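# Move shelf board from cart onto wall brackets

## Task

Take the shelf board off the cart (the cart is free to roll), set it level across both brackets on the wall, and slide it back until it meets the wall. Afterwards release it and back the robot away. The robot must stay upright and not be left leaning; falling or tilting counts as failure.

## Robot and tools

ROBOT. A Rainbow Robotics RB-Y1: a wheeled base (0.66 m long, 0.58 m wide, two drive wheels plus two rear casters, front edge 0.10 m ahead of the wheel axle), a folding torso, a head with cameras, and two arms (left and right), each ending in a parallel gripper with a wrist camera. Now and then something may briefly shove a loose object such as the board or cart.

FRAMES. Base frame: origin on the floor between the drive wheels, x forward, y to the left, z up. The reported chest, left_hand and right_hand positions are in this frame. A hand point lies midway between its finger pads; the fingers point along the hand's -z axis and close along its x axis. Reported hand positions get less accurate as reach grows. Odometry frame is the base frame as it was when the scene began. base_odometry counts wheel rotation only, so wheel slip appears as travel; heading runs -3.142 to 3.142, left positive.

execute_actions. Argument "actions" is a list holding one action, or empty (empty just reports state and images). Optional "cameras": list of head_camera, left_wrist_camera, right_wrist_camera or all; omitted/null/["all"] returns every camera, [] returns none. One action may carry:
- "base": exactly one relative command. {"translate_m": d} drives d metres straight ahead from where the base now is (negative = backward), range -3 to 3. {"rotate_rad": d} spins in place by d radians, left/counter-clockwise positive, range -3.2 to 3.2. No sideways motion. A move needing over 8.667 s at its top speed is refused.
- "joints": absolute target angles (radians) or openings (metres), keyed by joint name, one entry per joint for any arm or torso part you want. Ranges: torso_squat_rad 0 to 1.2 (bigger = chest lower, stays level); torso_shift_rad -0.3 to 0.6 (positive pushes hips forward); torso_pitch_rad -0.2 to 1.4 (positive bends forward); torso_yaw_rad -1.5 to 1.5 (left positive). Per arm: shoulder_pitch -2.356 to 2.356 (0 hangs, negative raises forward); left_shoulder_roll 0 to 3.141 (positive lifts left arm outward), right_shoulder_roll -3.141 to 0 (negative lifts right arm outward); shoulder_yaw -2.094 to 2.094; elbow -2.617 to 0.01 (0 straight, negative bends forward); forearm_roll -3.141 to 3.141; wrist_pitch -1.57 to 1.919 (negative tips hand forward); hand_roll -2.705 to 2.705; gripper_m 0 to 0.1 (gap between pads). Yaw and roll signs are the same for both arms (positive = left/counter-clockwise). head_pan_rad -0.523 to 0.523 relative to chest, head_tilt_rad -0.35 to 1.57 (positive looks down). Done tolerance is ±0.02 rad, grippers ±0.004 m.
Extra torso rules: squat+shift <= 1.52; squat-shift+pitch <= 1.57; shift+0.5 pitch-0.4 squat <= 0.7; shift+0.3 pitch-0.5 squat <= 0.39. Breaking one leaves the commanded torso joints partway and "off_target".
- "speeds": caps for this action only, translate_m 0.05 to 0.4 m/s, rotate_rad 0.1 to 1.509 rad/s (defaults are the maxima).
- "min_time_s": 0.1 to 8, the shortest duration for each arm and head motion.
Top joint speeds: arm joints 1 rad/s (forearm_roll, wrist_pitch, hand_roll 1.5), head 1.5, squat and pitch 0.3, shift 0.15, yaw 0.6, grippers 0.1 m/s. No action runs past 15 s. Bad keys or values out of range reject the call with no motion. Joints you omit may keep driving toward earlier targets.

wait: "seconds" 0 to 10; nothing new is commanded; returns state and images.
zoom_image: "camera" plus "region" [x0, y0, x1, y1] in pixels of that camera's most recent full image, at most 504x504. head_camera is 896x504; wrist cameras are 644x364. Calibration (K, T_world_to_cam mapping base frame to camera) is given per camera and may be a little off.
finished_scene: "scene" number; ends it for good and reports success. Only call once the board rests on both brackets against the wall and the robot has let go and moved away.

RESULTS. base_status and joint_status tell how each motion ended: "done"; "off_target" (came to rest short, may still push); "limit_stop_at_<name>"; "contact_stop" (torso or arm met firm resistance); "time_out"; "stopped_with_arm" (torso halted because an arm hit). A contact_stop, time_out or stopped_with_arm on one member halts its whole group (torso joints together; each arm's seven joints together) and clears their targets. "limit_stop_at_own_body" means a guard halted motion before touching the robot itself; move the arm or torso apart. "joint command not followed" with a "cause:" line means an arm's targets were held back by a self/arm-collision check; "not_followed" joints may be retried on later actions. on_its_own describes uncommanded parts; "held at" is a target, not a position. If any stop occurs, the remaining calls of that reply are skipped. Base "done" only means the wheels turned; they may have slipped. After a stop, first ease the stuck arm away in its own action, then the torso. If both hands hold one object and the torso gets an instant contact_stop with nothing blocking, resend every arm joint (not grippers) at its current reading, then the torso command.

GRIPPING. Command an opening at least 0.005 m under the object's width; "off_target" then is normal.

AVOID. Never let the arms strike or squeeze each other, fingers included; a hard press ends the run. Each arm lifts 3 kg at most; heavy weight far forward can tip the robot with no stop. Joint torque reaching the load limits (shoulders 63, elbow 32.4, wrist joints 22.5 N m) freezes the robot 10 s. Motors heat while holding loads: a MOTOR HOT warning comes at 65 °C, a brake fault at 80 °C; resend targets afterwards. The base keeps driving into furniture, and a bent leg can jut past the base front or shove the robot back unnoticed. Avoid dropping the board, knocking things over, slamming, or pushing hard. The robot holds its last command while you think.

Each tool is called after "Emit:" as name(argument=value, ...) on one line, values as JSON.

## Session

Emit:
execute_actions(actions=[], cameras=["head_camera"])

Scene clock: 0.00 s.
base_odometry: x=+0.000 y=+0.000 heading=+0.000 (m, m, rad; odometry frame)
base_status: not commanded
joint_positions: torso_squat_rad=+0.350 torso_shift_rad=-0.001 torso_pitch_rad=+0.000 torso_yaw_rad=-0.001 left_shoulder_pitch_rad=+0.038 left_shoulder_roll_rad=+0.027 left_shoulder_yaw_rad=+0.034 left_elbow_rad=-0.100 left_forearm_roll_rad=-0.016 left_wrist_pitch_rad=-0.037 left_hand_roll_rad=-0.006 left_gripper_m=+0.101 right_shoulder_pitch_rad=+0.051 right_shoulder_roll_rad=-0.015 right_shoulder_yaw_rad=-0.036 right_elbow_rad=-0.260 right_forearm_roll_rad=+0.015 right_wrist_pitch_rad=+0.019 right_hand_roll_rad=+0.001 right_gripper_m=+0.099 head_pan_rad=+0.000 head_tilt_rad=+0.399
joint_status: not commanded
chest: x=-0.2287 y=+0.0004 z=+1.2474 quat_wxyz=(+1.000, +0.000, +0.000, +0.000) (m; base frame)
left_hand: x=-0.1989 y=+0.2436 z=+0.5640 quat_wxyz=(+0.999, +0.016, -0.050, +0.011) (m; base frame)
right_hand: x=-0.1435 y=-0.2374 z=+0.5674 quat_wxyz=(+0.995, -0.012, -0.096, -0.018) (m; base frame)
pictures: head_camera
camera_calibration (this result's frames):
head_camera: T_world_to_cam=[[0.0425611, -0.998967, 0.0158928, -0.0105777], [-0.379755, -0.0308887, -0.924571, 1.32083], [0.924107, 0.0333153, -0.380678, 0.685599], [0, 0, 0, 1]] pos_world=[-0.131525, 0.00739102, 1.48236]
Images, in order (width x height): head_camera 896x504.

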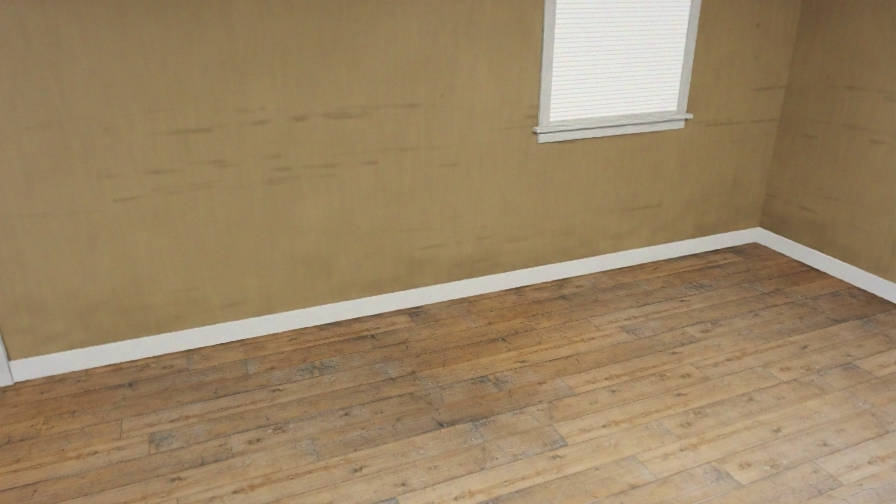

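Emit:
execute_actions(actions=[{"base":{"rotate_rad":-2.0},"joints":{"left_shoulder_pitch_rad":0,"right_shoulder_pitch_rad":0,"left_shoulder_yaw_rad":0,"right_shoulder_yaw_rad":0,"left_forearm_roll_rad":0,"right_forearm_roll_rad":0,"left_shoulder_roll_rad":0.6,"right_shoulder_roll_rad":-0.6,"left_elbow_rad":-0.9,"right_elbow_rad":-0.9,"left_wrist_pitch_rad":-0.67,"right_wrist_pitch_rad":-0.67,"left_hand_roll_rad":0.6,"right_hand_roll_rad":-0.6}}], cameras=["head_camera"])

Emit:
execute_actions(actions=[{"base":{"rotate_rad":-1.1}}], cameras=["head_camera"])

Scene clock: 4.47 s.
base_odometry: x=+0.000 y=+0.000 heading=-1.999 (m, m, rad; odometry frame)
base_status: done
joint_positions: torso_squat_rad=+0.350 torso_shift_rad=-0.001 torso_pitch_rad=+0.000 torso_yaw_rad=-0.001 left_shoulder_pitch_rad=+0.000 left_shoulder_roll_rad=+0.600 left_shoulder_yaw_rad=+0.000 left_elbow_rad=-0.900 left_forearm_roll_rad=+0.000 left_wrist_pitch_rad=-0.670 left_hand_roll_rad=+0.600 left_gripper_m=+0.101 right_shoulder_pitch_rad=+0.000 right_shoulder_roll_rad=-0.600 right_shoulder_yaw_rad=+0.000 right_elbow_rad=-0.900 right_forearm_roll_rad=+0.000 right_wrist_pitch_rad=-0.670 right_hand_roll_rad=-0.600 right_gripper_m=+0.099 head_pan_rad=+0.000 head_tilt_rad=+0.399
joint_status: all done
chest: x=-0.2287 y=+0.0003 z=+1.2474 quat_wxyz=(+1.000, +0.000, +0.000, +0.000) (m; base frame)
left_hand: x=+0.2147 y=+0.4796 z=+0.9484 quat_wxyz=(+0.707, +0.000, -0.707, +0.000) (m; base frame)
right_hand: x=+0.2138 y=-0.4797 z=+0.9484 quat_wxyz=(+0.707, -0.001, -0.707, +0.000) (m; base frame)
pictures: head_camera
camera_calibration (this result's frames):
head_camera: T_world_to_cam=[[0.0425761, -0.998968, 0.015848, -0.0105321], [-0.379722, -0.0308518, -0.924586, 1.32084], [0.92412, 0.0333474, -0.380644, 0.685589], [0, 0, 0, 1]] pos_world=[-0.131566, 0.00736647, 1.48236]
Images, in order (width x height): head_camera 896x504.

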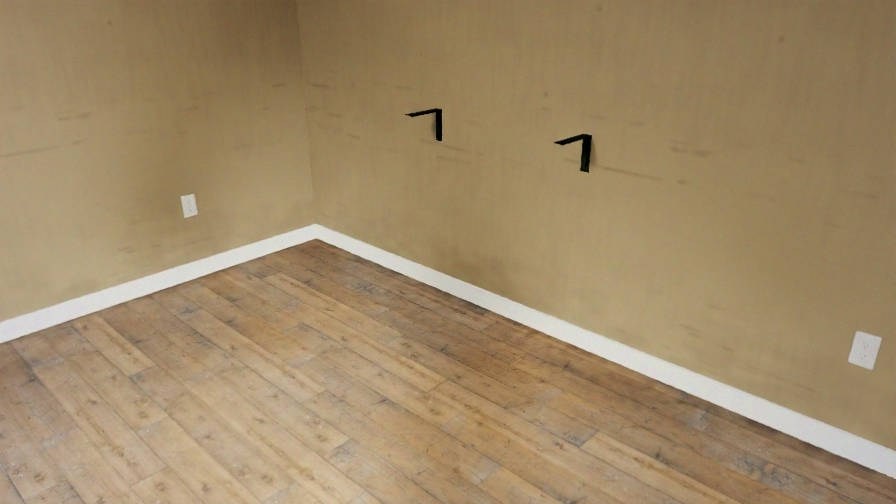

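Scene clock: 7.80 s.
base_odometry: x=+0.000 y=+0.000 heading=-3.098 (m, m, rad; odometry frame)
base_status: done
joint_positions: torso_squat_rad=+0.350 torso_shift_rad=-0.001 torso_pitch_rad=+0.000 torso_yaw_rad=-0.001 left_shoulder_pitch_rad=+0.000 left_shoulder_roll_rad=+0.600 left_shoulder_yaw_rad=+0.000 left_elbow_rad=-0.900 left_forearm_roll_rad=+0.000 left_wrist_pitch_rad=-0.670 left_hand_roll_rad=+0.600 left_gripper_m=+0.101 right_shoulder_pitch_rad=+0.000 right_shoulder_roll_rad=-0.600 right_shoulder_yaw_rad=+0.000 right_elbow_rad=-0.900 right_forearm_roll_rad=+0.000 right_wrist_pitch_rad=-0.670 right_hand_roll_rad=-0.600 right_gripper_m=+0.099 head_pan_rad=+0.000 head_tilt_rad=+0.399
joint_status: not commanded
chest: x=-0.2287 y=+0.0004 z=+1.2474 quat_wxyz=(+1.000, +0.000, +0.000, +0.000) (m; base frame)
left_hand: x=+0.2147 y=+0.4796 z=+0.9483 quat_wxyz=(+0.707, +0.000, -0.707, +0.000) (m; base frame)
right_hand: x=+0.2138 y=-0.4797 z=+0.9484 quat_wxyz=(+0.707, -0.001, -0.707, +0.000) (m; base frame)
pictures: head_camera
camera_calibration (this result's frames):
head_camera: T_world_to_cam=[[0.0425714, -0.998967, 0.0158808, -0.010553], [-0.379736, -0.0308809, -0.924579, 1.32084], [0.924115, 0.0333301, -0.380659, 0.685592], [0, 0, 0, 1]] pos_world=[-0.131547, 0.00739564, 1.48236]
Images, in order (width x height): head_camera 896x504.

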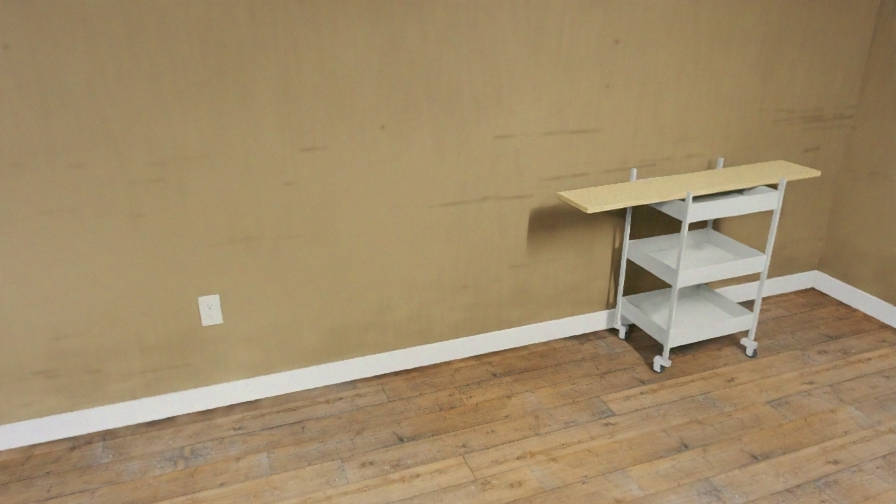

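Emit:
execute_actions(actions=[{"base":{"rotate_rad":-1.1}}], cameras=[])

Emit:
execute_actions(actions=[{"base":{"translate_m":1.9},"joints":{"torso_squat_rad":0.88}}], cameras=[])

Emit:
execute_actions(actions=[{"base":{"rotate_rad":1.56}}], cameras=[])

Emit:
execute_actions(actions=[{"base":{"translate_m":0.9},"joints":{"head_tilt_rad":0.6}}])

Scene clock: 11.30 s.
base_odometry: x=+0.000 y=+0.000 heading=+2.085 (m, m, rad; odometry frame)
base_status: done
joint_positions: torso_squat_rad=+0.350 torso_shift_rad=-0.001 torso_pitch_rad=+0.000 torso_yaw_rad=-0.001 left_shoulder_pitch_rad=+0.000 left_shoulder_roll_rad=+0.600 left_shoulder_yaw_rad=+0.000 left_elbow_rad=-0.900 left_forearm_roll_rad=+0.000 left_wrist_pitch_rad=-0.670 left_hand_roll_rad=+0.600 left_gripper_m=+0.101 right_shoulder_pitch_rad=+0.000 right_shoulder_roll_rad=-0.600 right_shoulder_yaw_rad=+0.000 right_elbow_rad=-0.900 right_forearm_roll_rad=+0.000 right_wrist_pitch_rad=-0.670 right_hand_roll_rad=-0.600 right_gripper_m=+0.099 head_pan_rad=+0.000 head_tilt_rad=+0.399
joint_status: not commanded
chest: x=-0.2287 y=+0.0004 z=+1.2474 quat_wxyz=(+1.000, +0.000, +0.000, +0.000) (m; base frame)
left_hand: x=+0.2147 y=+0.4796 z=+0.9483 quat_wxyz=(+0.707, +0.000, -0.707, +0.000) (m; base frame)
right_hand: x=+0.2138 y=-0.4797 z=+0.9484 quat_wxyz=(+0.707, -0.001, -0.707, +0.000) (m; base frame)
pictures: none
No camera images: the call's "cameras" was empty. Leave "cameras" out to get every camera's image.

Scene clock: 17.63 s.
base_odometry: x=-0.934 y=+1.655 heading=+2.084 (m, m, rad; odometry frame)
base_status: done
joint_positions: torso_squat_rad=+0.880 torso_shift_rad=-0.001 torso_pitch_rad=+0.000 torso_yaw_rad=-0.001 left_shoulder_pitch_rad=+0.000 left_shoulder_roll_rad=+0.600 left_shoulder_yaw_rad=+0.000 left_elbow_rad=-0.900 left_forearm_roll_rad=+0.000 left_wrist_pitch_rad=-0.670 left_hand_roll_rad=+0.600 left_gripper_m=+0.101 right_shoulder_pitch_rad=+0.000 right_shoulder_roll_rad=-0.600 right_shoulder_yaw_rad=+0.000 right_elbow_rad=-0.900 right_forearm_roll_rad=+0.000 right_wrist_pitch_rad=-0.670 right_hand_roll_rad=-0.600 right_gripper_m=+0.099 head_pan_rad=+0.000 head_tilt_rad=+0.399
joint_status: all done
chest: x=-0.2285 y=+0.0003 z=+1.0359 quat_wxyz=(+1.000, +0.000, +0.000, +0.000) (m; base frame)
left_hand: x=+0.2149 y=+0.4795 z=+0.7368 quat_wxyz=(+0.707, +0.000, -0.707, +0.000) (m; base frame)
right_hand: x=+0.2140 y=-0.4798 z=+0.7369 quat_wxyz=(+0.707, -0.001, -0.707, +0.000) (m; base frame)
pictures: none
No camera images: the call's "cameras" was empty. Leave "cameras" out to get every camera's image.

Scene clock: 21.70 s.
base_odometry: x=-0.933 y=+1.655 heading=-2.640 (m, m, rad; odometry frame)
base_status: done
joint_positions: torso_squat_rad=+0.880 torso_shift_rad=-0.001 torso_pitch_rad=+0.000 torso_yaw_rad=-0.001 left_shoulder_pitch_rad=+0.000 left_shoulder_roll_rad=+0.600 left_shoulder_yaw_rad=+0.000 left_elbow_rad=-0.900 left_forearm_roll_rad=+0.000 left_wrist_pitch_rad=-0.670 left_hand_roll_rad=+0.600 left_gripper_m=+0.101 right_shoulder_pitch_rad=+0.000 right_shoulder_roll_rad=-0.600 right_shoulder_yaw_rad=+0.000 right_elbow_rad=-0.900 right_forearm_roll_rad=+0.000 right_wrist_pitch_rad=-0.670 right_hand_roll_rad=-0.600 right_gripper_m=+0.099 head_pan_rad=+0.000 head_tilt_rad=+0.399
joint_status: not commanded
chest: x=-0.2285 y=+0.0002 z=+1.0359 quat_wxyz=(+1.000, +0.000, +0.000, +0.000) (m; base frame)
left_hand: x=+0.2149 y=+0.4794 z=+0.7368 quat_wxyz=(+0.707, +0.000, -0.707, +0.000) (m; base frame)
right_hand: x=+0.2140 y=-0.4798 z=+0.7369 quat_wxyz=(+0.707, -0.001, -0.707, +0.000) (m; base frame)
pictures: none
No camera images: the call's "cameras" was empty. Leave "cameras" out to get every camera's image.

Scene clock: 25.53 s.
base_odometry: x=-1.722 y=+1.221 heading=-2.639 (m, m, rad; odometry frame)
base_status: done
joint_positions: torso_squat_rad=+0.880 torso_shift_rad=-0.001 torso_pitch_rad=+0.000 torso_yaw_rad=-0.001 left_shoulder_pitch_rad=+0.000 left_shoulder_roll_rad=+0.600 left_shoulder_yaw_rad=+0.000 left_elbow_rad=-0.900 left_forearm_roll_rad=+0.000 left_wrist_pitch_rad=-0.670 left_hand_roll_rad=+0.600 left_gripper_m=+0.101 right_shoulder_pitch_rad=+0.000 right_shoulder_roll_rad=-0.600 right_shoulder_yaw_rad=+0.000 right_elbow_rad=-0.900 right_forearm_roll_rad=+0.000 right_wrist_pitch_rad=-0.670 right_hand_roll_rad=-0.600 right_gripper_m=+0.099 head_pan_rad=+0.000 head_tilt_rad=+0.600
joint_status: all done
chest: x=-0.2285 y=+0.0002 z=+1.0359 quat_wxyz=(+1.000, +0.000, +0.000, +0.000) (m; base frame)
left_hand: x=+0.2149 y=+0.4794 z=+0.7368 quat_wxyz=(+0.707, +0.000, -0.707, +0.000) (m; base frame)
right_hand: x=+0.2140 y=-0.4798 z=+0.7369 quat_wxyz=(+0.707, -0.001, -0.707, +0.000) (m; base frame)
pictures: head_camera, left_wrist_camera, right_wrist_camera
camera_calibration (this result's frames):
head_camera: T_world_to_cam=[[0.044843, -0.99897, 0.00694138, 0.00418965], [-0.556547, -0.030752, -0.830247, 0.972301], [0.829605, 0.0333676, -0.557352, 0.803716], [0, 0, 0, 1]] pos_world=[-0.125824, 0.00726745, 1.25517]
left_wrist_camera: T_world_to_cam=[[0.0271159, -0.047181, 0.998518, -0.714371], [-0.602124, -0.798117, -0.0213605, 0.565255], [0.797942, -0.600652, -0.0500504, 0.235887], [0, 0, 0, 1]] pos_world=[0.171499, 0.559121, 0.737193]
right_wrist_camera: T_world_to_cam=[[0.0137111, -0.0383712, -0.999169, 0.707025], [-0.63845, 0.768711, -0.038282, 0.56564], [0.769541, 0.638445, -0.0139583, 0.239958], [0, 0, 0, 1]] pos_world=[0.166781, -0.560884, 0.731441]
Images, in order (width x height): head_camera 896x504, left_wrist_camera 644x364, right_wrist_camera 644x364.

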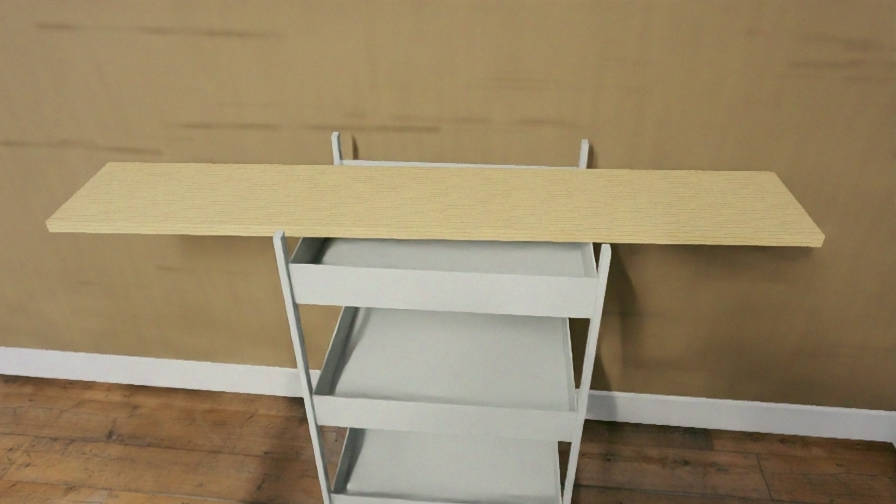

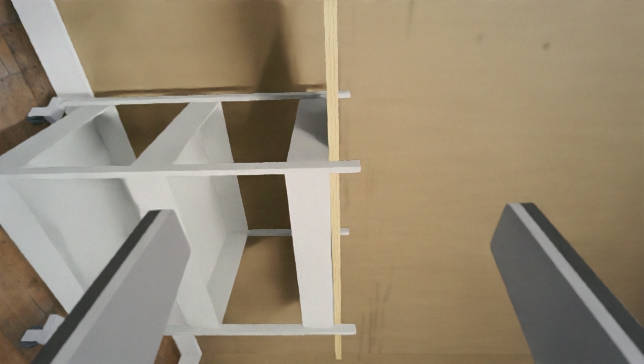

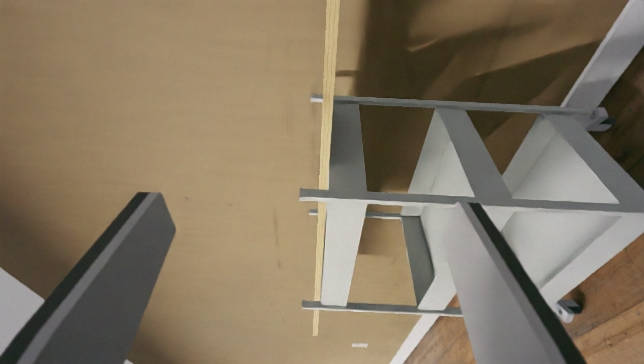

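Emit:
execute_actions(actions=[{"base":{"translate_m":0.36},"joints":{"head_tilt_rad":0.85,"torso_squat_rad":0.83,"right_shoulder_roll_rad":-0.44,"right_hand_roll_rad":-0.44,"right_elbow_rad":-1.1,"right_wrist_pitch_rad":-0.47}}])

Scene clock: 28.13 s.
base_odometry: x=-2.037 y=+1.047 heading=-2.637 (m, m, rad; odometry frame)
base_status: done
joint_positions: torso_squat_rad=+0.830 torso_shift_rad=-0.001 torso_pitch_rad=+0.000 torso_yaw_rad=-0.001 left_shoulder_pitch_rad=+0.000 left_shoulder_roll_rad=+0.600 left_shoulder_yaw_rad=+0.000 left_elbow_rad=-0.900 left_forearm_roll_rad=+0.000 left_wrist_pitch_rad=-0.670 left_hand_roll_rad=+0.600 left_gripper_m=+0.101 right_shoulder_pitch_rad=+0.000 right_shoulder_roll_rad=-0.440 right_shoulder_yaw_rad=+0.000 right_elbow_rad=-1.100 right_forearm_roll_rad=+0.000 right_wrist_pitch_rad=-0.470 right_hand_roll_rad=-0.440 right_gripper_m=+0.099 head_pan_rad=+0.000 head_tilt_rad=+0.850
joint_status: all done
chest: x=-0.2285 y=+0.0003 z=+1.0623 quat_wxyz=(+1.000, +0.000, +0.000, -0.001) (m; base frame)
left_hand: x=+0.2149 y=+0.4794 z=+0.7632 quat_wxyz=(+0.707, +0.000, -0.707, +0.000) (m; base frame)
right_hand: x=+0.2469 y=-0.3992 z=+0.7626 quat_wxyz=(+0.707, -0.001, -0.707, +0.000) (m; base frame)
pictures: head_camera, left_wrist_camera, right_wrist_camera
camera_calibration (this result's frames):
head_camera: T_world_to_cam=[[0.0451198, -0.998971, -0.00452234, 0.018546], [-0.744677, -0.030616, -0.666723, 0.748933], [0.665898, 0.0334501, -0.745292, 1.02189], [0, 0, 0, 1]] pos_world=[-0.123601, 0.00727385, 1.26102]
left_wrist_camera: T_world_to_cam=[[0.0271401, -0.0471212, 0.99852, -0.740746], [-0.602174, -0.798081, -0.021295, 0.565721], [0.797903, -0.600705, -0.0500352, 0.237221], [0, 0, 0, 1]] pos_world=[0.171487, 0.559086, 0.763566]
right_wrist_camera: T_world_to_cam=[[0.0135182, -0.0382663, -0.999176, 0.735468], [-0.638671, 0.768538, -0.0380742, 0.525433], [0.769361, 0.638659, -0.0140503, 0.163728], [0, 0, 0, 1]] pos_world=[0.19967, -0.480238, 0.757168]
Images, in order (width x height): head_camera 896x504, left_wrist_camera 644x364, right_wrist_camera 644x364.

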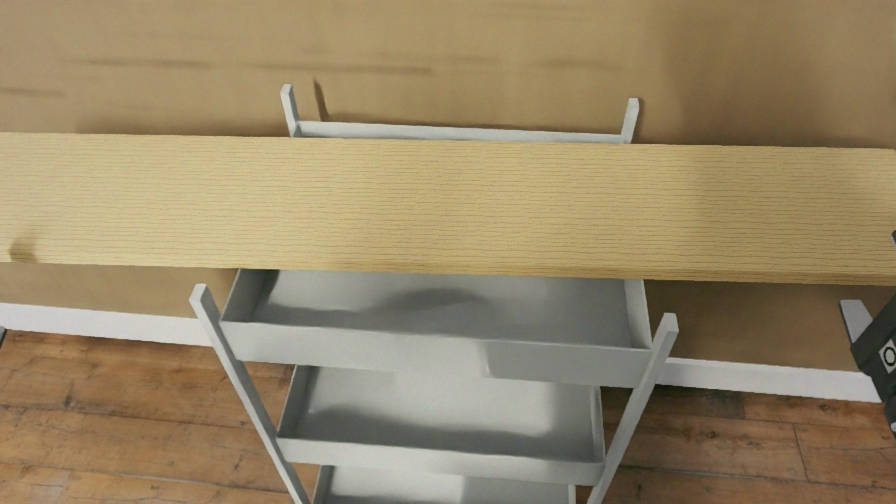

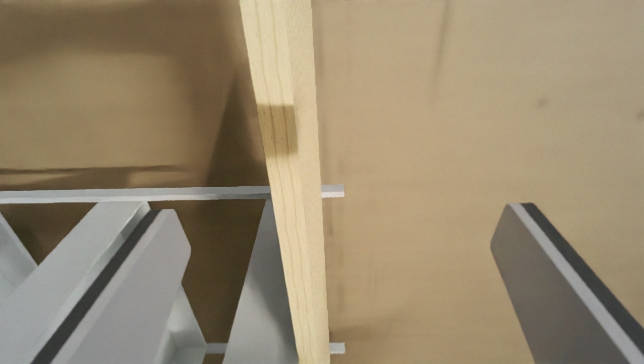

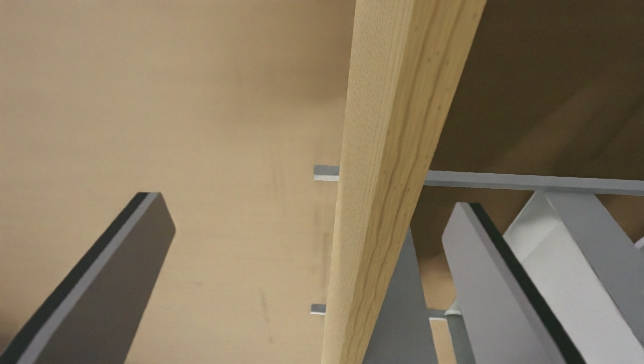

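Emit:
execute_actions(actions=[{"joints":{"torso_squat_rad":0.86,"torso_yaw_rad":-0.04,"right_shoulder_roll_rad":-0.4,"right_hand_roll_rad":-0.4}}], cameras=[])

Emit:
execute_actions(actions=[{"base":{"translate_m":0.09}}])

Emit:
execute_actions(actions=[{"joints":{"left_gripper_m":0,"right_gripper_m":0}}], cameras=[])

Emit:
execute_actions(actions=[{"joints":{"torso_squat_rad":0.55}}])

Scene clock: 29.10 s.
base_odometry: x=-2.037 y=+1.047 heading=-2.637 (m, m, rad; odometry frame)
base_status: not commanded
joint_positions: torso_squat_rad=+0.860 torso_shift_rad=-0.001 torso_pitch_rad=+0.000 torso_yaw_rad=-0.040 left_shoulder_pitch_rad=+0.000 left_shoulder_roll_rad=+0.600 left_shoulder_yaw_rad=+0.000 left_elbow_rad=-0.900 left_forearm_roll_rad=+0.000 left_wrist_pitch_rad=-0.670 left_hand_roll_rad=+0.600 left_gripper_m=+0.101 right_shoulder_pitch_rad=+0.000 right_shoulder_roll_rad=-0.400 right_shoulder_yaw_rad=+0.000 right_elbow_rad=-1.100 right_forearm_roll_rad=+0.000 right_wrist_pitch_rad=-0.470 right_hand_roll_rad=-0.400 right_gripper_m=+0.099 head_pan_rad=+0.000 head_tilt_rad=+0.850
joint_status: all done
chest: x=-0.2286 y=+0.0003 z=+1.0466 quat_wxyz=(+1.000, +0.000, +0.000, -0.020) (m; base frame)
left_hand: x=+0.2332 y=+0.4617 z=+0.7476 quat_wxyz=(+0.707, -0.014, -0.707, -0.014) (m; base frame)
right_hand: x=+0.2315 y=-0.4020 z=+0.7401 quat_wxyz=(+0.707, -0.014, -0.707, -0.014) (m; base frame)
pictures: none
No camera images: the call's "cameras" was empty. Leave "cameras" out to get every camera's image.

Scene clock: 30.63 s.
base_odometry: x=-2.116 y=+1.004 heading=-2.636 (m, m, rad; odometry frame)
base_status: done
joint_positions: torso_squat_rad=+0.860 torso_shift_rad=-0.001 torso_pitch_rad=+0.000 torso_yaw_rad=-0.040 left_shoulder_pitch_rad=+0.000 left_shoulder_roll_rad=+0.600 left_shoulder_yaw_rad=+0.000 left_elbow_rad=-0.900 left_forearm_roll_rad=+0.000 left_wrist_pitch_rad=-0.670 left_hand_roll_rad=+0.600 left_gripper_m=+0.101 right_shoulder_pitch_rad=+0.000 right_shoulder_roll_rad=-0.400 right_shoulder_yaw_rad=+0.000 right_elbow_rad=-1.100 right_forearm_roll_rad=+0.000 right_wrist_pitch_rad=-0.470 right_hand_roll_rad=-0.400 right_gripper_m=+0.099 head_pan_rad=+0.000 head_tilt_rad=+0.850
joint_status: not commanded
chest: x=-0.2285 y=+0.0003 z=+1.0466 quat_wxyz=(+1.000, +0.000, +0.000, -0.020) (m; base frame)
left_hand: x=+0.2333 y=+0.4617 z=+0.7475 quat_wxyz=(+0.707, -0.014, -0.707, -0.014) (m; base frame)
right_hand: x=+0.2316 y=-0.4020 z=+0.7400 quat_wxyz=(+0.707, -0.014, -0.707, -0.014) (m; base frame)
pictures: head_camera, left_wrist_camera, right_wrist_camera
camera_calibration (this result's frames):
head_camera: T_world_to_cam=[[0.00612174, -0.999971, -0.00453026, 0.00956486], [-0.745304, -0.00154218, -0.666722, 0.738316], [0.666696, 0.00745792, -0.745292, 1.01037], [0, 0, 0, 1]] pos_world=[-0.1234, 0.00316792, 1.24532]
left_wrist_camera: T_world_to_cam=[[0.0252739, -0.0481163, 0.998522, -0.725499], [-0.632872, -0.773964, -0.0212766, 0.55834], [0.773844, -0.631398, -0.0500126, 0.230914], [0, 0, 0, 1]] pos_world=[0.193003, 0.543026, 0.747854]
right_wrist_camera: T_world_to_cam=[[0.0120306, -0.0387021, -0.999178, 0.713198], [-0.608279, 0.792812, -0.0380327, 0.519699], [0.793632, 0.608237, -0.0140037, 0.159127], [0, 0, 0, 1]] pos_world=[0.181253, -0.481208, 0.734606]
Images, in order (width x height): head_camera 896x504, left_wrist_camera 644x364, right_wrist_camera 644x364.

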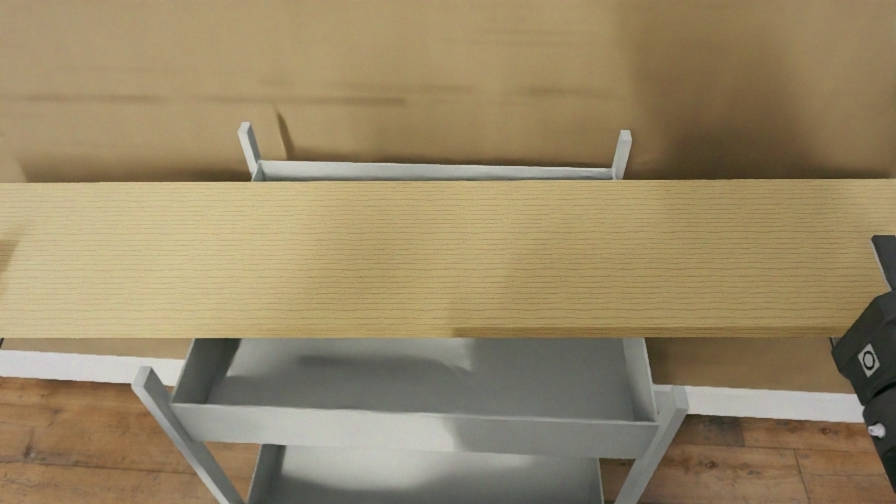

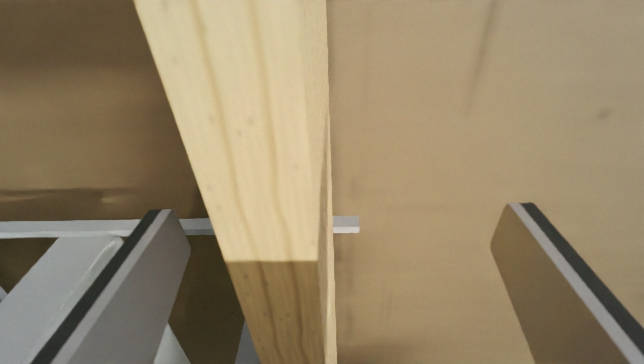

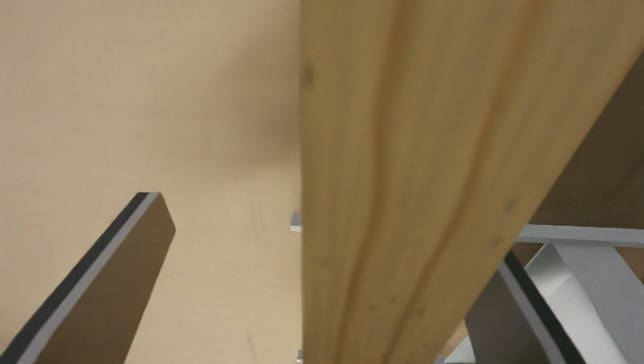

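Scene clock: 32.13 s.
base_odometry: x=-2.116 y=+1.004 heading=-2.636 (m, m, rad; odometry frame)
base_status: not commanded
joint_positions: torso_squat_rad=+0.860 torso_shift_rad=-0.001 torso_pitch_rad=+0.000 torso_yaw_rad=-0.040 left_shoulder_pitch_rad=+0.001 left_shoulder_roll_rad=+0.599 left_shoulder_yaw_rad=-0.001 left_elbow_rad=-0.899 left_forearm_roll_rad=+0.000 left_wrist_pitch_rad=-0.670 left_hand_roll_rad=+0.600 left_gripper_m=+0.019 right_shoulder_pitch_rad=+0.001 right_shoulder_roll_rad=-0.400 right_shoulder_yaw_rad=+0.000 right_elbow_rad=-1.099 right_forearm_roll_rad=+0.000 right_wrist_pitch_rad=-0.469 right_hand_roll_rad=-0.400 right_gripper_m=+0.017 head_pan_rad=+0.000 head_tilt_rad=+0.850
joint_status: left_gripper_m off_target (ended at +0.019, target +0.000); right_gripper_m off_target (ended at +0.017, target +0.000)
chest: x=-0.2283 y=+0.0003 z=+1.0466 quat_wxyz=(+1.000, +0.000, +0.000, -0.020) (m; base frame)
left_hand: x=+0.2327 y=+0.4616 z=+0.7461 quat_wxyz=(+0.708, -0.014, -0.706, -0.014) (m; base frame)
right_hand: x=+0.2309 y=-0.4022 z=+0.7386 quat_wxyz=(+0.708, -0.014, -0.706, -0.015) (m; base frame)
pictures: none
No camera images: the call's "cameras" was empty. Leave "cameras" out to get every camera's image.

Scene clock: 34.03 s.
base_odometry: x=-2.116 y=+1.004 heading=-2.636 (m, m, rad; odometry frame)
base_status: not commanded
joint_positions: torso_squat_rad=+0.550 torso_shift_rad=-0.001 torso_pitch_rad=+0.001 torso_yaw_rad=-0.040 left_shoulder_pitch_rad=+0.001 left_shoulder_roll_rad=+0.599 left_shoulder_yaw_rad=-0.001 left_elbow_rad=-0.899 left_forearm_roll_rad=+0.000 left_wrist_pitch_rad=-0.670 left_hand_roll_rad=+0.600 left_gripper_m=+0.019 right_shoulder_pitch_rad=+0.001 right_shoulder_roll_rad=-0.400 right_shoulder_yaw_rad=+0.000 right_elbow_rad=-1.099 right_forearm_roll_rad=+0.000 right_wrist_pitch_rad=-0.469 right_hand_roll_rad=-0.400 right_gripper_m=+0.017 head_pan_rad=+0.000 head_tilt_rad=+0.850
joint_status: all done
chest: x=-0.2282 y=+0.0003 z=+1.1867 quat_wxyz=(+1.000, +0.000, +0.000, -0.020) (m; base frame)
left_hand: x=+0.2327 y=+0.4617 z=+0.8859 quat_wxyz=(+0.708, -0.014, -0.706, -0.014) (m; base frame)
right_hand: x=+0.2309 y=-0.4021 z=+0.8784 quat_wxyz=(+0.709, -0.014, -0.705, -0.015) (m; base frame)
pictures: head_camera, left_wrist_camera, right_wrist_camera
camera_calibration (this result's frames):
head_camera: T_world_to_cam=[[0.00611783, -0.999971, -0.00450653, 0.0102464], [-0.745841, -0.00156107, -0.666122, 0.831085], [0.666096, 0.00743638, -0.745829, 1.11509], [0, 0, 0, 1]] pos_world=[-0.122963, 0.00325124, 1.38532]
left_wrist_camera: T_world_to_cam=[[0.0287779, -0.0477177, 0.998446, -0.864677], [-0.632661, -0.774202, -0.0187657, 0.558696], [0.773894, -0.631138, -0.052469, 0.240318], [0, 0, 0, 1]] pos_world=[0.192368, 0.542957, 0.886427]
right_wrist_camera: T_world_to_cam=[[0.00785053, -0.0382516, -0.999237, 0.852608], [-0.607647, 0.793429, -0.0351471, 0.522208], [0.794168, 0.60746, -0.0170146, 0.163887], [0, 0, 0, 1]] pos_world=[0.180471, -0.481276, 0.873101]
Images, in order (width x height): head_camera 896x504, left_wrist_camera 644x364, right_wrist_camera 644x364.

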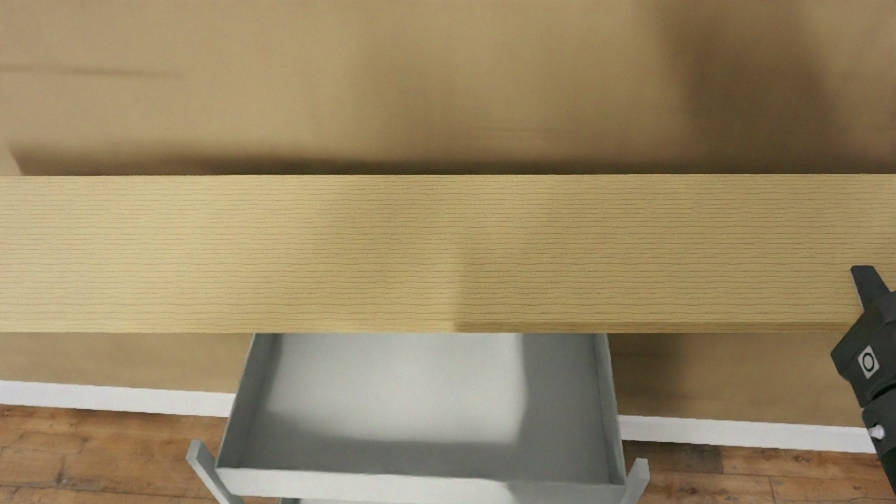

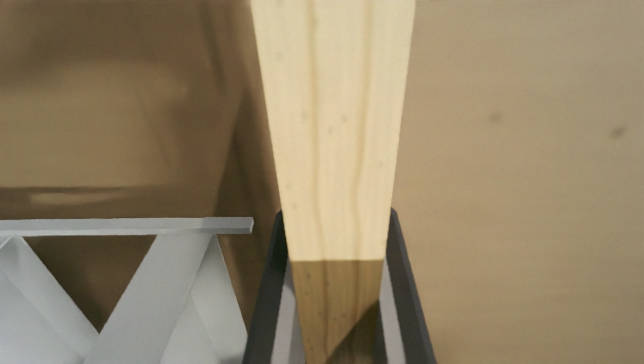

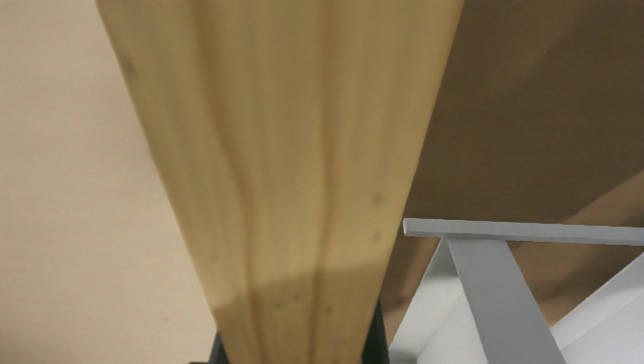

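Emit:
execute_actions(actions=[{"base":{"translate_m":-0.9},"joints":{"torso_squat_rad":0,"head_tilt_rad":0.45}}], cameras=[])

Emit:
execute_actions(actions=[{"base":{"rotate_rad":1.53}}], cameras=[])

Emit:
execute_actions(actions=[{"base":{"translate_m":2.9}}], cameras=[])

Emit:
execute_actions(actions=[{"base":{"translate_m":0.5}}], cameras=[])

Emit:
execute_actions(actions=[{"base":{"rotate_rad":-1.59}}], cameras=["head_camera"])

Scene clock: 38.23 s.
base_odometry: x=-1.329 y=+1.440 heading=-2.634 (m, m, rad; odometry frame)
base_status: done
joint_positions: torso_squat_rad=+0.000 torso_shift_rad=-0.001 torso_pitch_rad=+0.000 torso_yaw_rad=-0.040 left_shoulder_pitch_rad=+0.001 left_shoulder_roll_rad=+0.599 left_shoulder_yaw_rad=-0.001 left_elbow_rad=-0.899 left_forearm_roll_rad=+0.000 left_wrist_pitch_rad=-0.669 left_hand_roll_rad=+0.600 left_gripper_m=+0.019 right_shoulder_pitch_rad=+0.001 right_shoulder_roll_rad=-0.400 right_shoulder_yaw_rad=+0.000 right_elbow_rad=-1.099 right_forearm_roll_rad=+0.000 right_wrist_pitch_rad=-0.469 right_hand_roll_rad=-0.400 right_gripper_m=+0.017 head_pan_rad=+0.000 head_tilt_rad=+0.450
joint_status: all done
chest: x=-0.2283 y=+0.0004 z=+1.2899 quat_wxyz=(+1.000, +0.000, +0.000, -0.020) (m; base frame)
left_hand: x=+0.2325 y=+0.4617 z=+0.9891 quat_wxyz=(+0.708, -0.014, -0.706, -0.014) (m; base frame)
right_hand: x=+0.2307 y=-0.4021 z=+0.9815 quat_wxyz=(+0.709, -0.014, -0.705, -0.015) (m; base frame)
pictures: none
No camera images: the call's "cameras" was empty. Leave "cameras" out to get every camera's image.

Scene clock: 42.07 s.
base_odometry: x=-1.329 y=+1.440 heading=-1.105 (m, m, rad; odometry frame)
base_status: done
joint_positions: torso_squat_rad=+0.000 torso_shift_rad=-0.001 torso_pitch_rad=+0.000 torso_yaw_rad=-0.040 left_shoulder_pitch_rad=+0.001 left_shoulder_roll_rad=+0.599 left_shoulder_yaw_rad=-0.001 left_elbow_rad=-0.899 left_forearm_roll_rad=+0.000 left_wrist_pitch_rad=-0.670 left_hand_roll_rad=+0.600 left_gripper_m=+0.019 right_shoulder_pitch_rad=+0.001 right_shoulder_roll_rad=-0.400 right_shoulder_yaw_rad=+0.001 right_elbow_rad=-1.099 right_forearm_roll_rad=+0.000 right_wrist_pitch_rad=-0.469 right_hand_roll_rad=-0.400 right_gripper_m=+0.017 head_pan_rad=+0.000 head_tilt_rad=+0.450
joint_status: not commanded
chest: x=-0.2283 y=+0.0004 z=+1.2899 quat_wxyz=(+1.000, +0.000, +0.000, -0.020) (m; base frame)
left_hand: x=+0.2325 y=+0.4617 z=+0.9891 quat_wxyz=(+0.708, -0.014, -0.706, -0.014) (m; base frame)
right_hand: x=+0.2307 y=-0.4021 z=+0.9815 quat_wxyz=(+0.709, -0.014, -0.705, -0.015) (m; base frame)
pictures: none
No camera images: the call's "cameras" was empty. Leave "cameras" out to get every camera's image.

Scene clock: 50.87 s.
base_odometry: x=-0.025 y=-1.150 heading=-1.104 (m, m, rad; odometry frame)
base_status: done
joint_positions: torso_squat_rad=+0.000 torso_shift_rad=-0.001 torso_pitch_rad=+0.001 torso_yaw_rad=-0.040 left_shoulder_pitch_rad=+0.001 left_shoulder_roll_rad=+0.599 left_shoulder_yaw_rad=-0.001 left_elbow_rad=-0.899 left_forearm_roll_rad=+0.000 left_wrist_pitch_rad=-0.669 left_hand_roll_rad=+0.600 left_gripper_m=+0.019 right_shoulder_pitch_rad=+0.001 right_shoulder_roll_rad=-0.400 right_shoulder_yaw_rad=+0.001 right_elbow_rad=-1.099 right_forearm_roll_rad=+0.000 right_wrist_pitch_rad=-0.469 right_hand_roll_rad=-0.400 right_gripper_m=+0.017 head_pan_rad=+0.000 head_tilt_rad=+0.450
joint_status: not commanded
chest: x=-0.2283 y=+0.0004 z=+1.2899 quat_wxyz=(+1.000, +0.000, +0.000, -0.020) (m; base frame)
left_hand: x=+0.2325 y=+0.4617 z=+0.9890 quat_wxyz=(+0.708, -0.014, -0.706, -0.014) (m; base frame)
right_hand: x=+0.2308 y=-0.4020 z=+0.9815 quat_wxyz=(+0.709, -0.014, -0.705, -0.015) (m; base frame)
pictures: none
No camera images: the call's "cameras" was empty. Leave "cameras" out to get every camera's image.

Scene clock: 53.70 s.
base_odometry: x=+0.200 y=-1.596 heading=-1.103 (m, m, rad; odometry frame)
base_status: done
joint_positions: torso_squat_rad=+0.000 torso_shift_rad=-0.001 torso_pitch_rad=+0.001 torso_yaw_rad=-0.040 left_shoulder_pitch_rad=+0.001 left_shoulder_roll_rad=+0.599 left_shoulder_yaw_rad=-0.001 left_elbow_rad=-0.899 left_forearm_roll_rad=+0.000 left_wrist_pitch_rad=-0.669 left_hand_roll_rad=+0.600 left_gripper_m=+0.019 right_shoulder_pitch_rad=+0.001 right_shoulder_roll_rad=-0.400 right_shoulder_yaw_rad=+0.001 right_elbow_rad=-1.099 right_forearm_roll_rad=+0.000 right_wrist_pitch_rad=-0.469 right_hand_roll_rad=-0.400 right_gripper_m=+0.017 head_pan_rad=+0.000 head_tilt_rad=+0.450
joint_status: not commanded
chest: x=-0.2283 y=+0.0004 z=+1.2899 quat_wxyz=(+1.000, +0.000, +0.000, -0.020) (m; base frame)
left_hand: x=+0.2325 y=+0.4617 z=+0.9890 quat_wxyz=(+0.708, -0.014, -0.706, -0.014) (m; base frame)
right_hand: x=+0.2308 y=-0.4020 z=+0.9815 quat_wxyz=(+0.709, -0.014, -0.705, -0.015) (m; base frame)
pictures: none
No camera images: the call's "cameras" was empty. Leave "cameras" out to get every camera's image.

Scene clock: 57.67 s.
base_odometry: x=+0.200 y=-1.596 heading=-2.692 (m, m, rad; odometry frame)
base_status: done
joint_positions: torso_squat_rad=+0.000 torso_shift_rad=-0.001 torso_pitch_rad=+0.001 torso_yaw_rad=-0.040 left_shoulder_pitch_rad=+0.001 left_shoulder_roll_rad=+0.599 left_shoulder_yaw_rad=-0.001 left_elbow_rad=-0.899 left_forearm_roll_rad=+0.000 left_wrist_pitch_rad=-0.669 left_hand_roll_rad=+0.600 left_gripper_m=+0.019 right_shoulder_pitch_rad=+0.001 right_shoulder_roll_rad=-0.400 right_shoulder_yaw_rad=+0.001 right_elbow_rad=-1.099 right_forearm_roll_rad=+0.000 right_wrist_pitch_rad=-0.469 right_hand_roll_rad=-0.400 right_gripper_m=+0.017 head_pan_rad=+0.000 head_tilt_rad=+0.450
joint_status: not commanded
chest: x=-0.2283 y=+0.0004 z=+1.2899 quat_wxyz=(+1.000, +0.000, +0.000, -0.020) (m; base frame)
left_hand: x=+0.2325 y=+0.4618 z=+0.9890 quat_wxyz=(+0.708, -0.014, -0.706, -0.014) (m; base frame)
right_hand: x=+0.2307 y=-0.4020 z=+0.9815 quat_wxyz=(+0.709, -0.014, -0.705, -0.015) (m; base frame)
pictures: head_camera
camera_calibration (this result's frames):
head_camera: T_world_to_cam=[[0.00433683, -0.999897, 0.0137172, -0.016706], [-0.427863, -0.0142537, -0.903731, 1.31935], [0.903833, -0.00194976, -0.427881, 0.767398], [0, 0, 0, 1]] pos_world=[-0.129027, 0.00359756, 1.52092]
Images, in order (width x height): head_camera 896x504.

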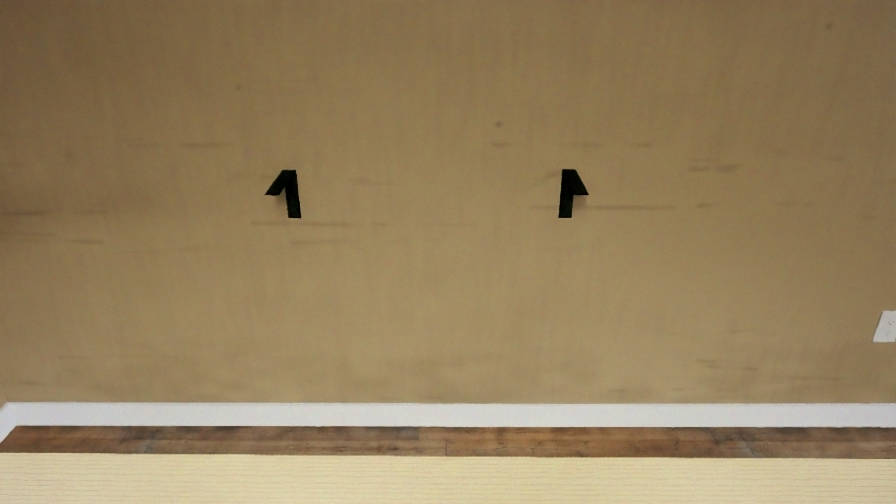

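Emit:
execute_actions(actions=[{"base":{"rotate_rad":-0.12}}], cameras=[])

Emit:
execute_actions(actions=[{"base":{"translate_m":0.85}}], cameras=[])

Emit:
execute_actions(actions=[{"base":{"rotate_rad":0.12},"joints":{"head_tilt_rad":0.75,"head_pan_rad":0.3}}])

Scene clock: 59.07 s.
base_odometry: x=+0.201 y=-1.596 heading=-2.812 (m, m, rad; odometry frame)
base_status: done
joint_positions: torso_squat_rad=+0.000 torso_shift_rad=-0.001 torso_pitch_rad=+0.001 torso_yaw_rad=-0.040 left_shoulder_pitch_rad=+0.001 left_shoulder_roll_rad=+0.599 left_shoulder_yaw_rad=-0.001 left_elbow_rad=-0.899 left_forearm_roll_rad=+0.000 left_wrist_pitch_rad=-0.669 left_hand_roll_rad=+0.600 left_gripper_m=+0.019 right_shoulder_pitch_rad=+0.001 right_shoulder_roll_rad=-0.400 right_shoulder_yaw_rad=+0.001 right_elbow_rad=-1.099 right_forearm_roll_rad=+0.000 right_wrist_pitch_rad=-0.469 right_hand_roll_rad=-0.400 right_gripper_m=+0.017 head_pan_rad=+0.000 head_tilt_rad=+0.450
joint_status: not commanded
chest: x=-0.2283 y=+0.0004 z=+1.2899 quat_wxyz=(+1.000, +0.000, +0.000, -0.020) (m; base frame)
left_hand: x=+0.2325 y=+0.4618 z=+0.9890 quat_wxyz=(+0.708, -0.014, -0.706, -0.014) (m; base frame)
right_hand: x=+0.2307 y=-0.4020 z=+0.9815 quat_wxyz=(+0.709, -0.014, -0.705, -0.015) (m; base frame)
pictures: none
No camera images: the call's "cameras" was empty. Leave "cameras" out to get every camera's image.

Scene clock: 62.77 s.
base_odometry: x=-0.604 y=-1.871 heading=-2.813 (m, m, rad; odometry frame)
base_status: done
joint_positions: torso_squat_rad=+0.000 torso_shift_rad=-0.001 torso_pitch_rad=+0.001 torso_yaw_rad=-0.040 left_shoulder_pitch_rad=+0.001 left_shoulder_roll_rad=+0.599 left_shoulder_yaw_rad=-0.001 left_elbow_rad=-0.899 left_forearm_roll_rad=+0.000 left_wrist_pitch_rad=-0.669 left_hand_roll_rad=+0.600 left_gripper_m=+0.019 right_shoulder_pitch_rad=+0.001 right_shoulder_roll_rad=-0.400 right_shoulder_yaw_rad=+0.001 right_elbow_rad=-1.099 right_forearm_roll_rad=+0.000 right_wrist_pitch_rad=-0.469 right_hand_roll_rad=-0.400 right_gripper_m=+0.017 head_pan_rad=+0.000 head_tilt_rad=+0.450
joint_status: not commanded
chest: x=-0.2283 y=+0.0004 z=+1.2899 quat_wxyz=(+1.000, +0.000, +0.000, -0.020) (m; base frame)
left_hand: x=+0.2325 y=+0.4618 z=+0.9890 quat_wxyz=(+0.708, -0.014, -0.706, -0.014) (m; base frame)
right_hand: x=+0.2307 y=-0.4020 z=+0.9815 quat_wxyz=(+0.709, -0.014, -0.705, -0.015) (m; base frame)
pictures: none
No camera images: the call's "cameras" was empty. Leave "cameras" out to get every camera's image.

Scene clock: 64.17 s.
base_odometry: x=-0.604 y=-1.871 heading=-2.694 (m, m, rad; odometry frame)
base_status: done
joint_positions: torso_squat_rad=+0.000 torso_shift_rad=-0.001 torso_pitch_rad=+0.001 torso_yaw_rad=-0.040 left_shoulder_pitch_rad=+0.001 left_shoulder_roll_rad=+0.599 left_shoulder_yaw_rad=-0.001 left_elbow_rad=-0.899 left_forearm_roll_rad=+0.000 left_wrist_pitch_rad=-0.669 left_hand_roll_rad=+0.600 left_gripper_m=+0.019 right_shoulder_pitch_rad=+0.001 right_shoulder_roll_rad=-0.400 right_shoulder_yaw_rad=+0.001 right_elbow_rad=-1.099 right_forearm_roll_rad=+0.000 right_wrist_pitch_rad=-0.469 right_hand_roll_rad=-0.400 right_gripper_m=+0.017 head_pan_rad=+0.300 head_tilt_rad=+0.750
joint_status: all done
chest: x=-0.2283 y=+0.0004 z=+1.2899 quat_wxyz=(+1.000, +0.000, +0.000, -0.020) (m; base frame)
left_hand: x=+0.2325 y=+0.4617 z=+0.9890 quat_wxyz=(+0.708, -0.014, -0.706, -0.014) (m; base frame)
right_hand: x=+0.2307 y=-0.4021 z=+0.9814 quat_wxyz=(+0.709, -0.014, -0.705, -0.015) (m; base frame)
pictures: head_camera, left_wrist_camera, right_wrist_camera
camera_calibration (this result's frames):
head_camera: T_world_to_cam=[[0.301174, -0.953569, -0.0000884516, 0.0650265], [-0.644287, -0.203422, -0.737234, 1.02656], [0.702986, 0.222092, -0.675638, 1.09525], [0, 0, 0, 1]] pos_world=[-0.128127, 0.0275866, 1.49681]
left_wrist_camera: T_world_to_cam=[[0.0290226, -0.0477156, 0.998439, -0.967649], [-0.632619, -0.774239, -0.0186121, 0.560419], [0.773919, -0.631092, -0.0526563, 0.246064], [0, 0, 0, 1]] pos_world=[0.192182, 0.543016, 0.989526]
right_wrist_camera: T_world_to_cam=[[0.00759246, -0.0381834, -0.999242, 0.955702], [-0.607656, 0.793432, -0.034936, 0.52548], [0.794164, 0.60746, -0.0171783, 0.165872], [0, 0, 0, 1]] pos_world=[0.180326, -0.481201, 0.976185]
Images, in order (width x height): head_camera 896x504, left_wrist_camera 644x364, right_wrist_camera 644x364.

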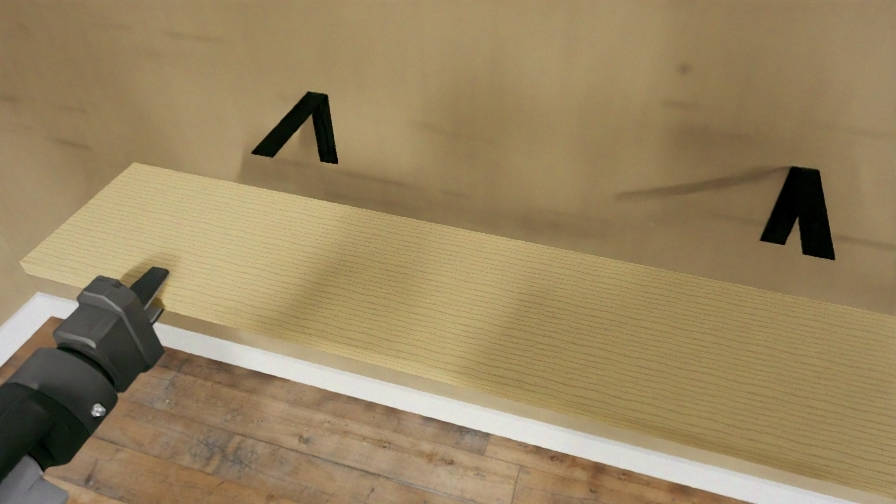

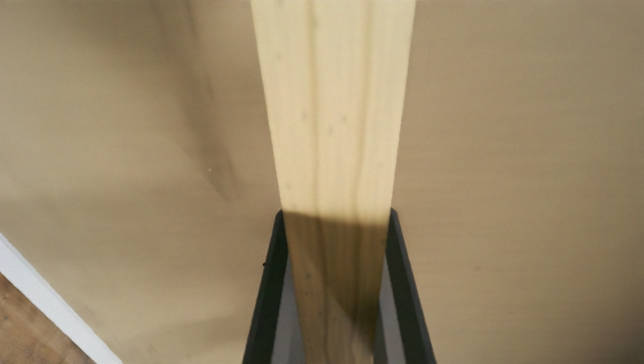

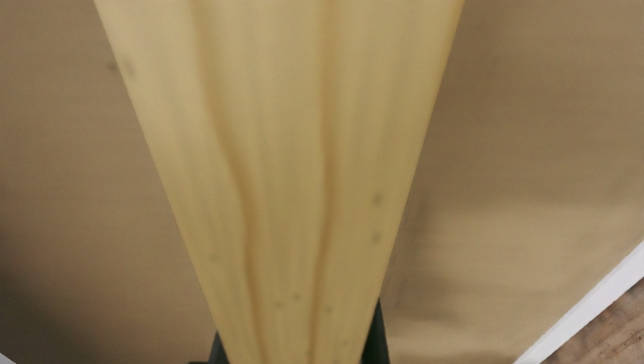

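Emit:
execute_actions(actions=[{"base":{"translate_m":0.28},"speeds":{"translate_m":0.15}}])

Scene clock: 67.17 s.
base_odometry: x=-0.856 y=-1.992 heading=-2.693 (m, m, rad; odometry frame)
base_status: done
joint_positions: torso_squat_rad=+0.000 torso_shift_rad=-0.001 torso_pitch_rad=+0.001 torso_yaw_rad=-0.040 left_shoulder_pitch_rad=+0.001 left_shoulder_roll_rad=+0.599 left_shoulder_yaw_rad=-0.001 left_elbow_rad=-0.899 left_forearm_roll_rad=+0.000 left_wrist_pitch_rad=-0.669 left_hand_roll_rad=+0.600 left_gripper_m=+0.019 right_shoulder_pitch_rad=+0.001 right_shoulder_roll_rad=-0.400 right_shoulder_yaw_rad=+0.001 right_elbow_rad=-1.099 right_forearm_roll_rad=+0.000 right_wrist_pitch_rad=-0.469 right_hand_roll_rad=-0.400 right_gripper_m=+0.017 head_pan_rad=+0.300 head_tilt_rad=+0.750
joint_status: not commanded
chest: x=-0.2283 y=+0.0004 z=+1.2899 quat_wxyz=(+1.000, +0.000, +0.000, -0.020) (m; base frame)
left_hand: x=+0.2325 y=+0.4617 z=+0.9890 quat_wxyz=(+0.708, -0.014, -0.706, -0.014) (m; base frame)
right_hand: x=+0.2307 y=-0.4020 z=+0.9815 quat_wxyz=(+0.709, -0.014, -0.705, -0.015) (m; base frame)
pictures: head_camera, left_wrist_camera, right_wrist_camera
camera_calibration (this result's frames):
head_camera: T_world_to_cam=[[0.30118, -0.953567, -0.0000588381, 0.0650194], [-0.644289, -0.203451, -0.737224, 1.02656], [0.702981, 0.222075, -0.675648, 1.09525], [0, 0, 0, 1]] pos_world=[-0.128124, 0.0276257, 1.49681]
left_wrist_camera: T_world_to_cam=[[0.0290473, -0.0476849, 0.99844, -0.967643], [-0.632611, -0.774247, -0.0185733, 0.560398], [0.773925, -0.631084, -0.0526558, 0.246083], [0, 0, 0, 1]] pos_world=[0.192172, 0.543043, 0.9895]
right_wrist_camera: T_world_to_cam=[[0.00762597, -0.0382128, -0.999241, 0.955708], [-0.607671, 0.793418, -0.0349794, 0.525504], [0.794152, 0.607476, -0.0171702, 0.165843], [0, 0, 0, 1]] pos_world=[0.18034, -0.48117, 0.976212]
Images, in order (width x height): head_camera 896x504, left_wrist_camera 644x364, right_wrist_camera 644x364.

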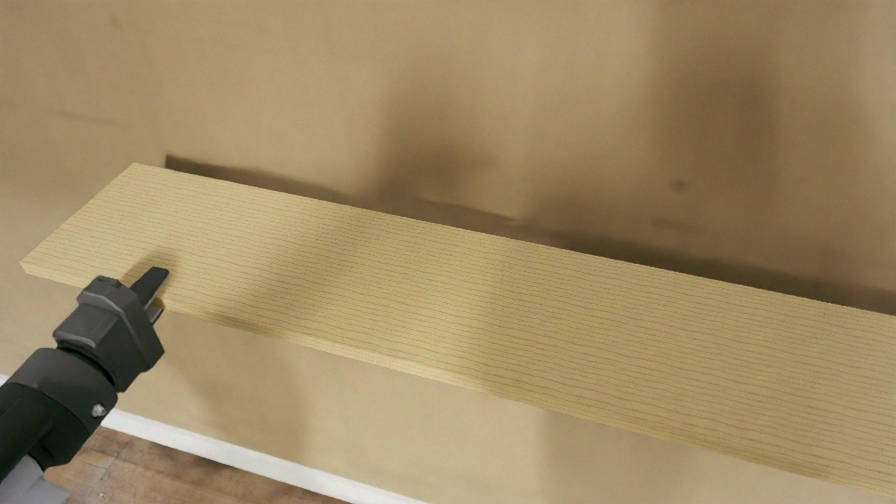

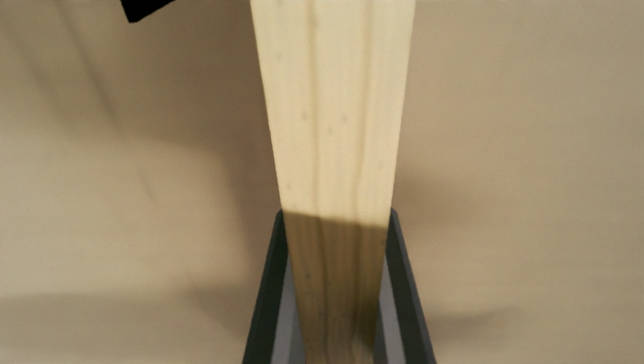

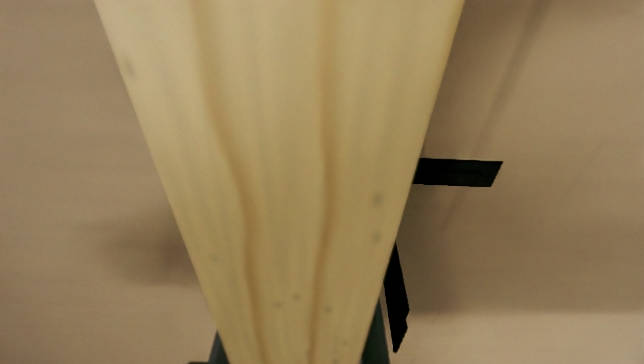

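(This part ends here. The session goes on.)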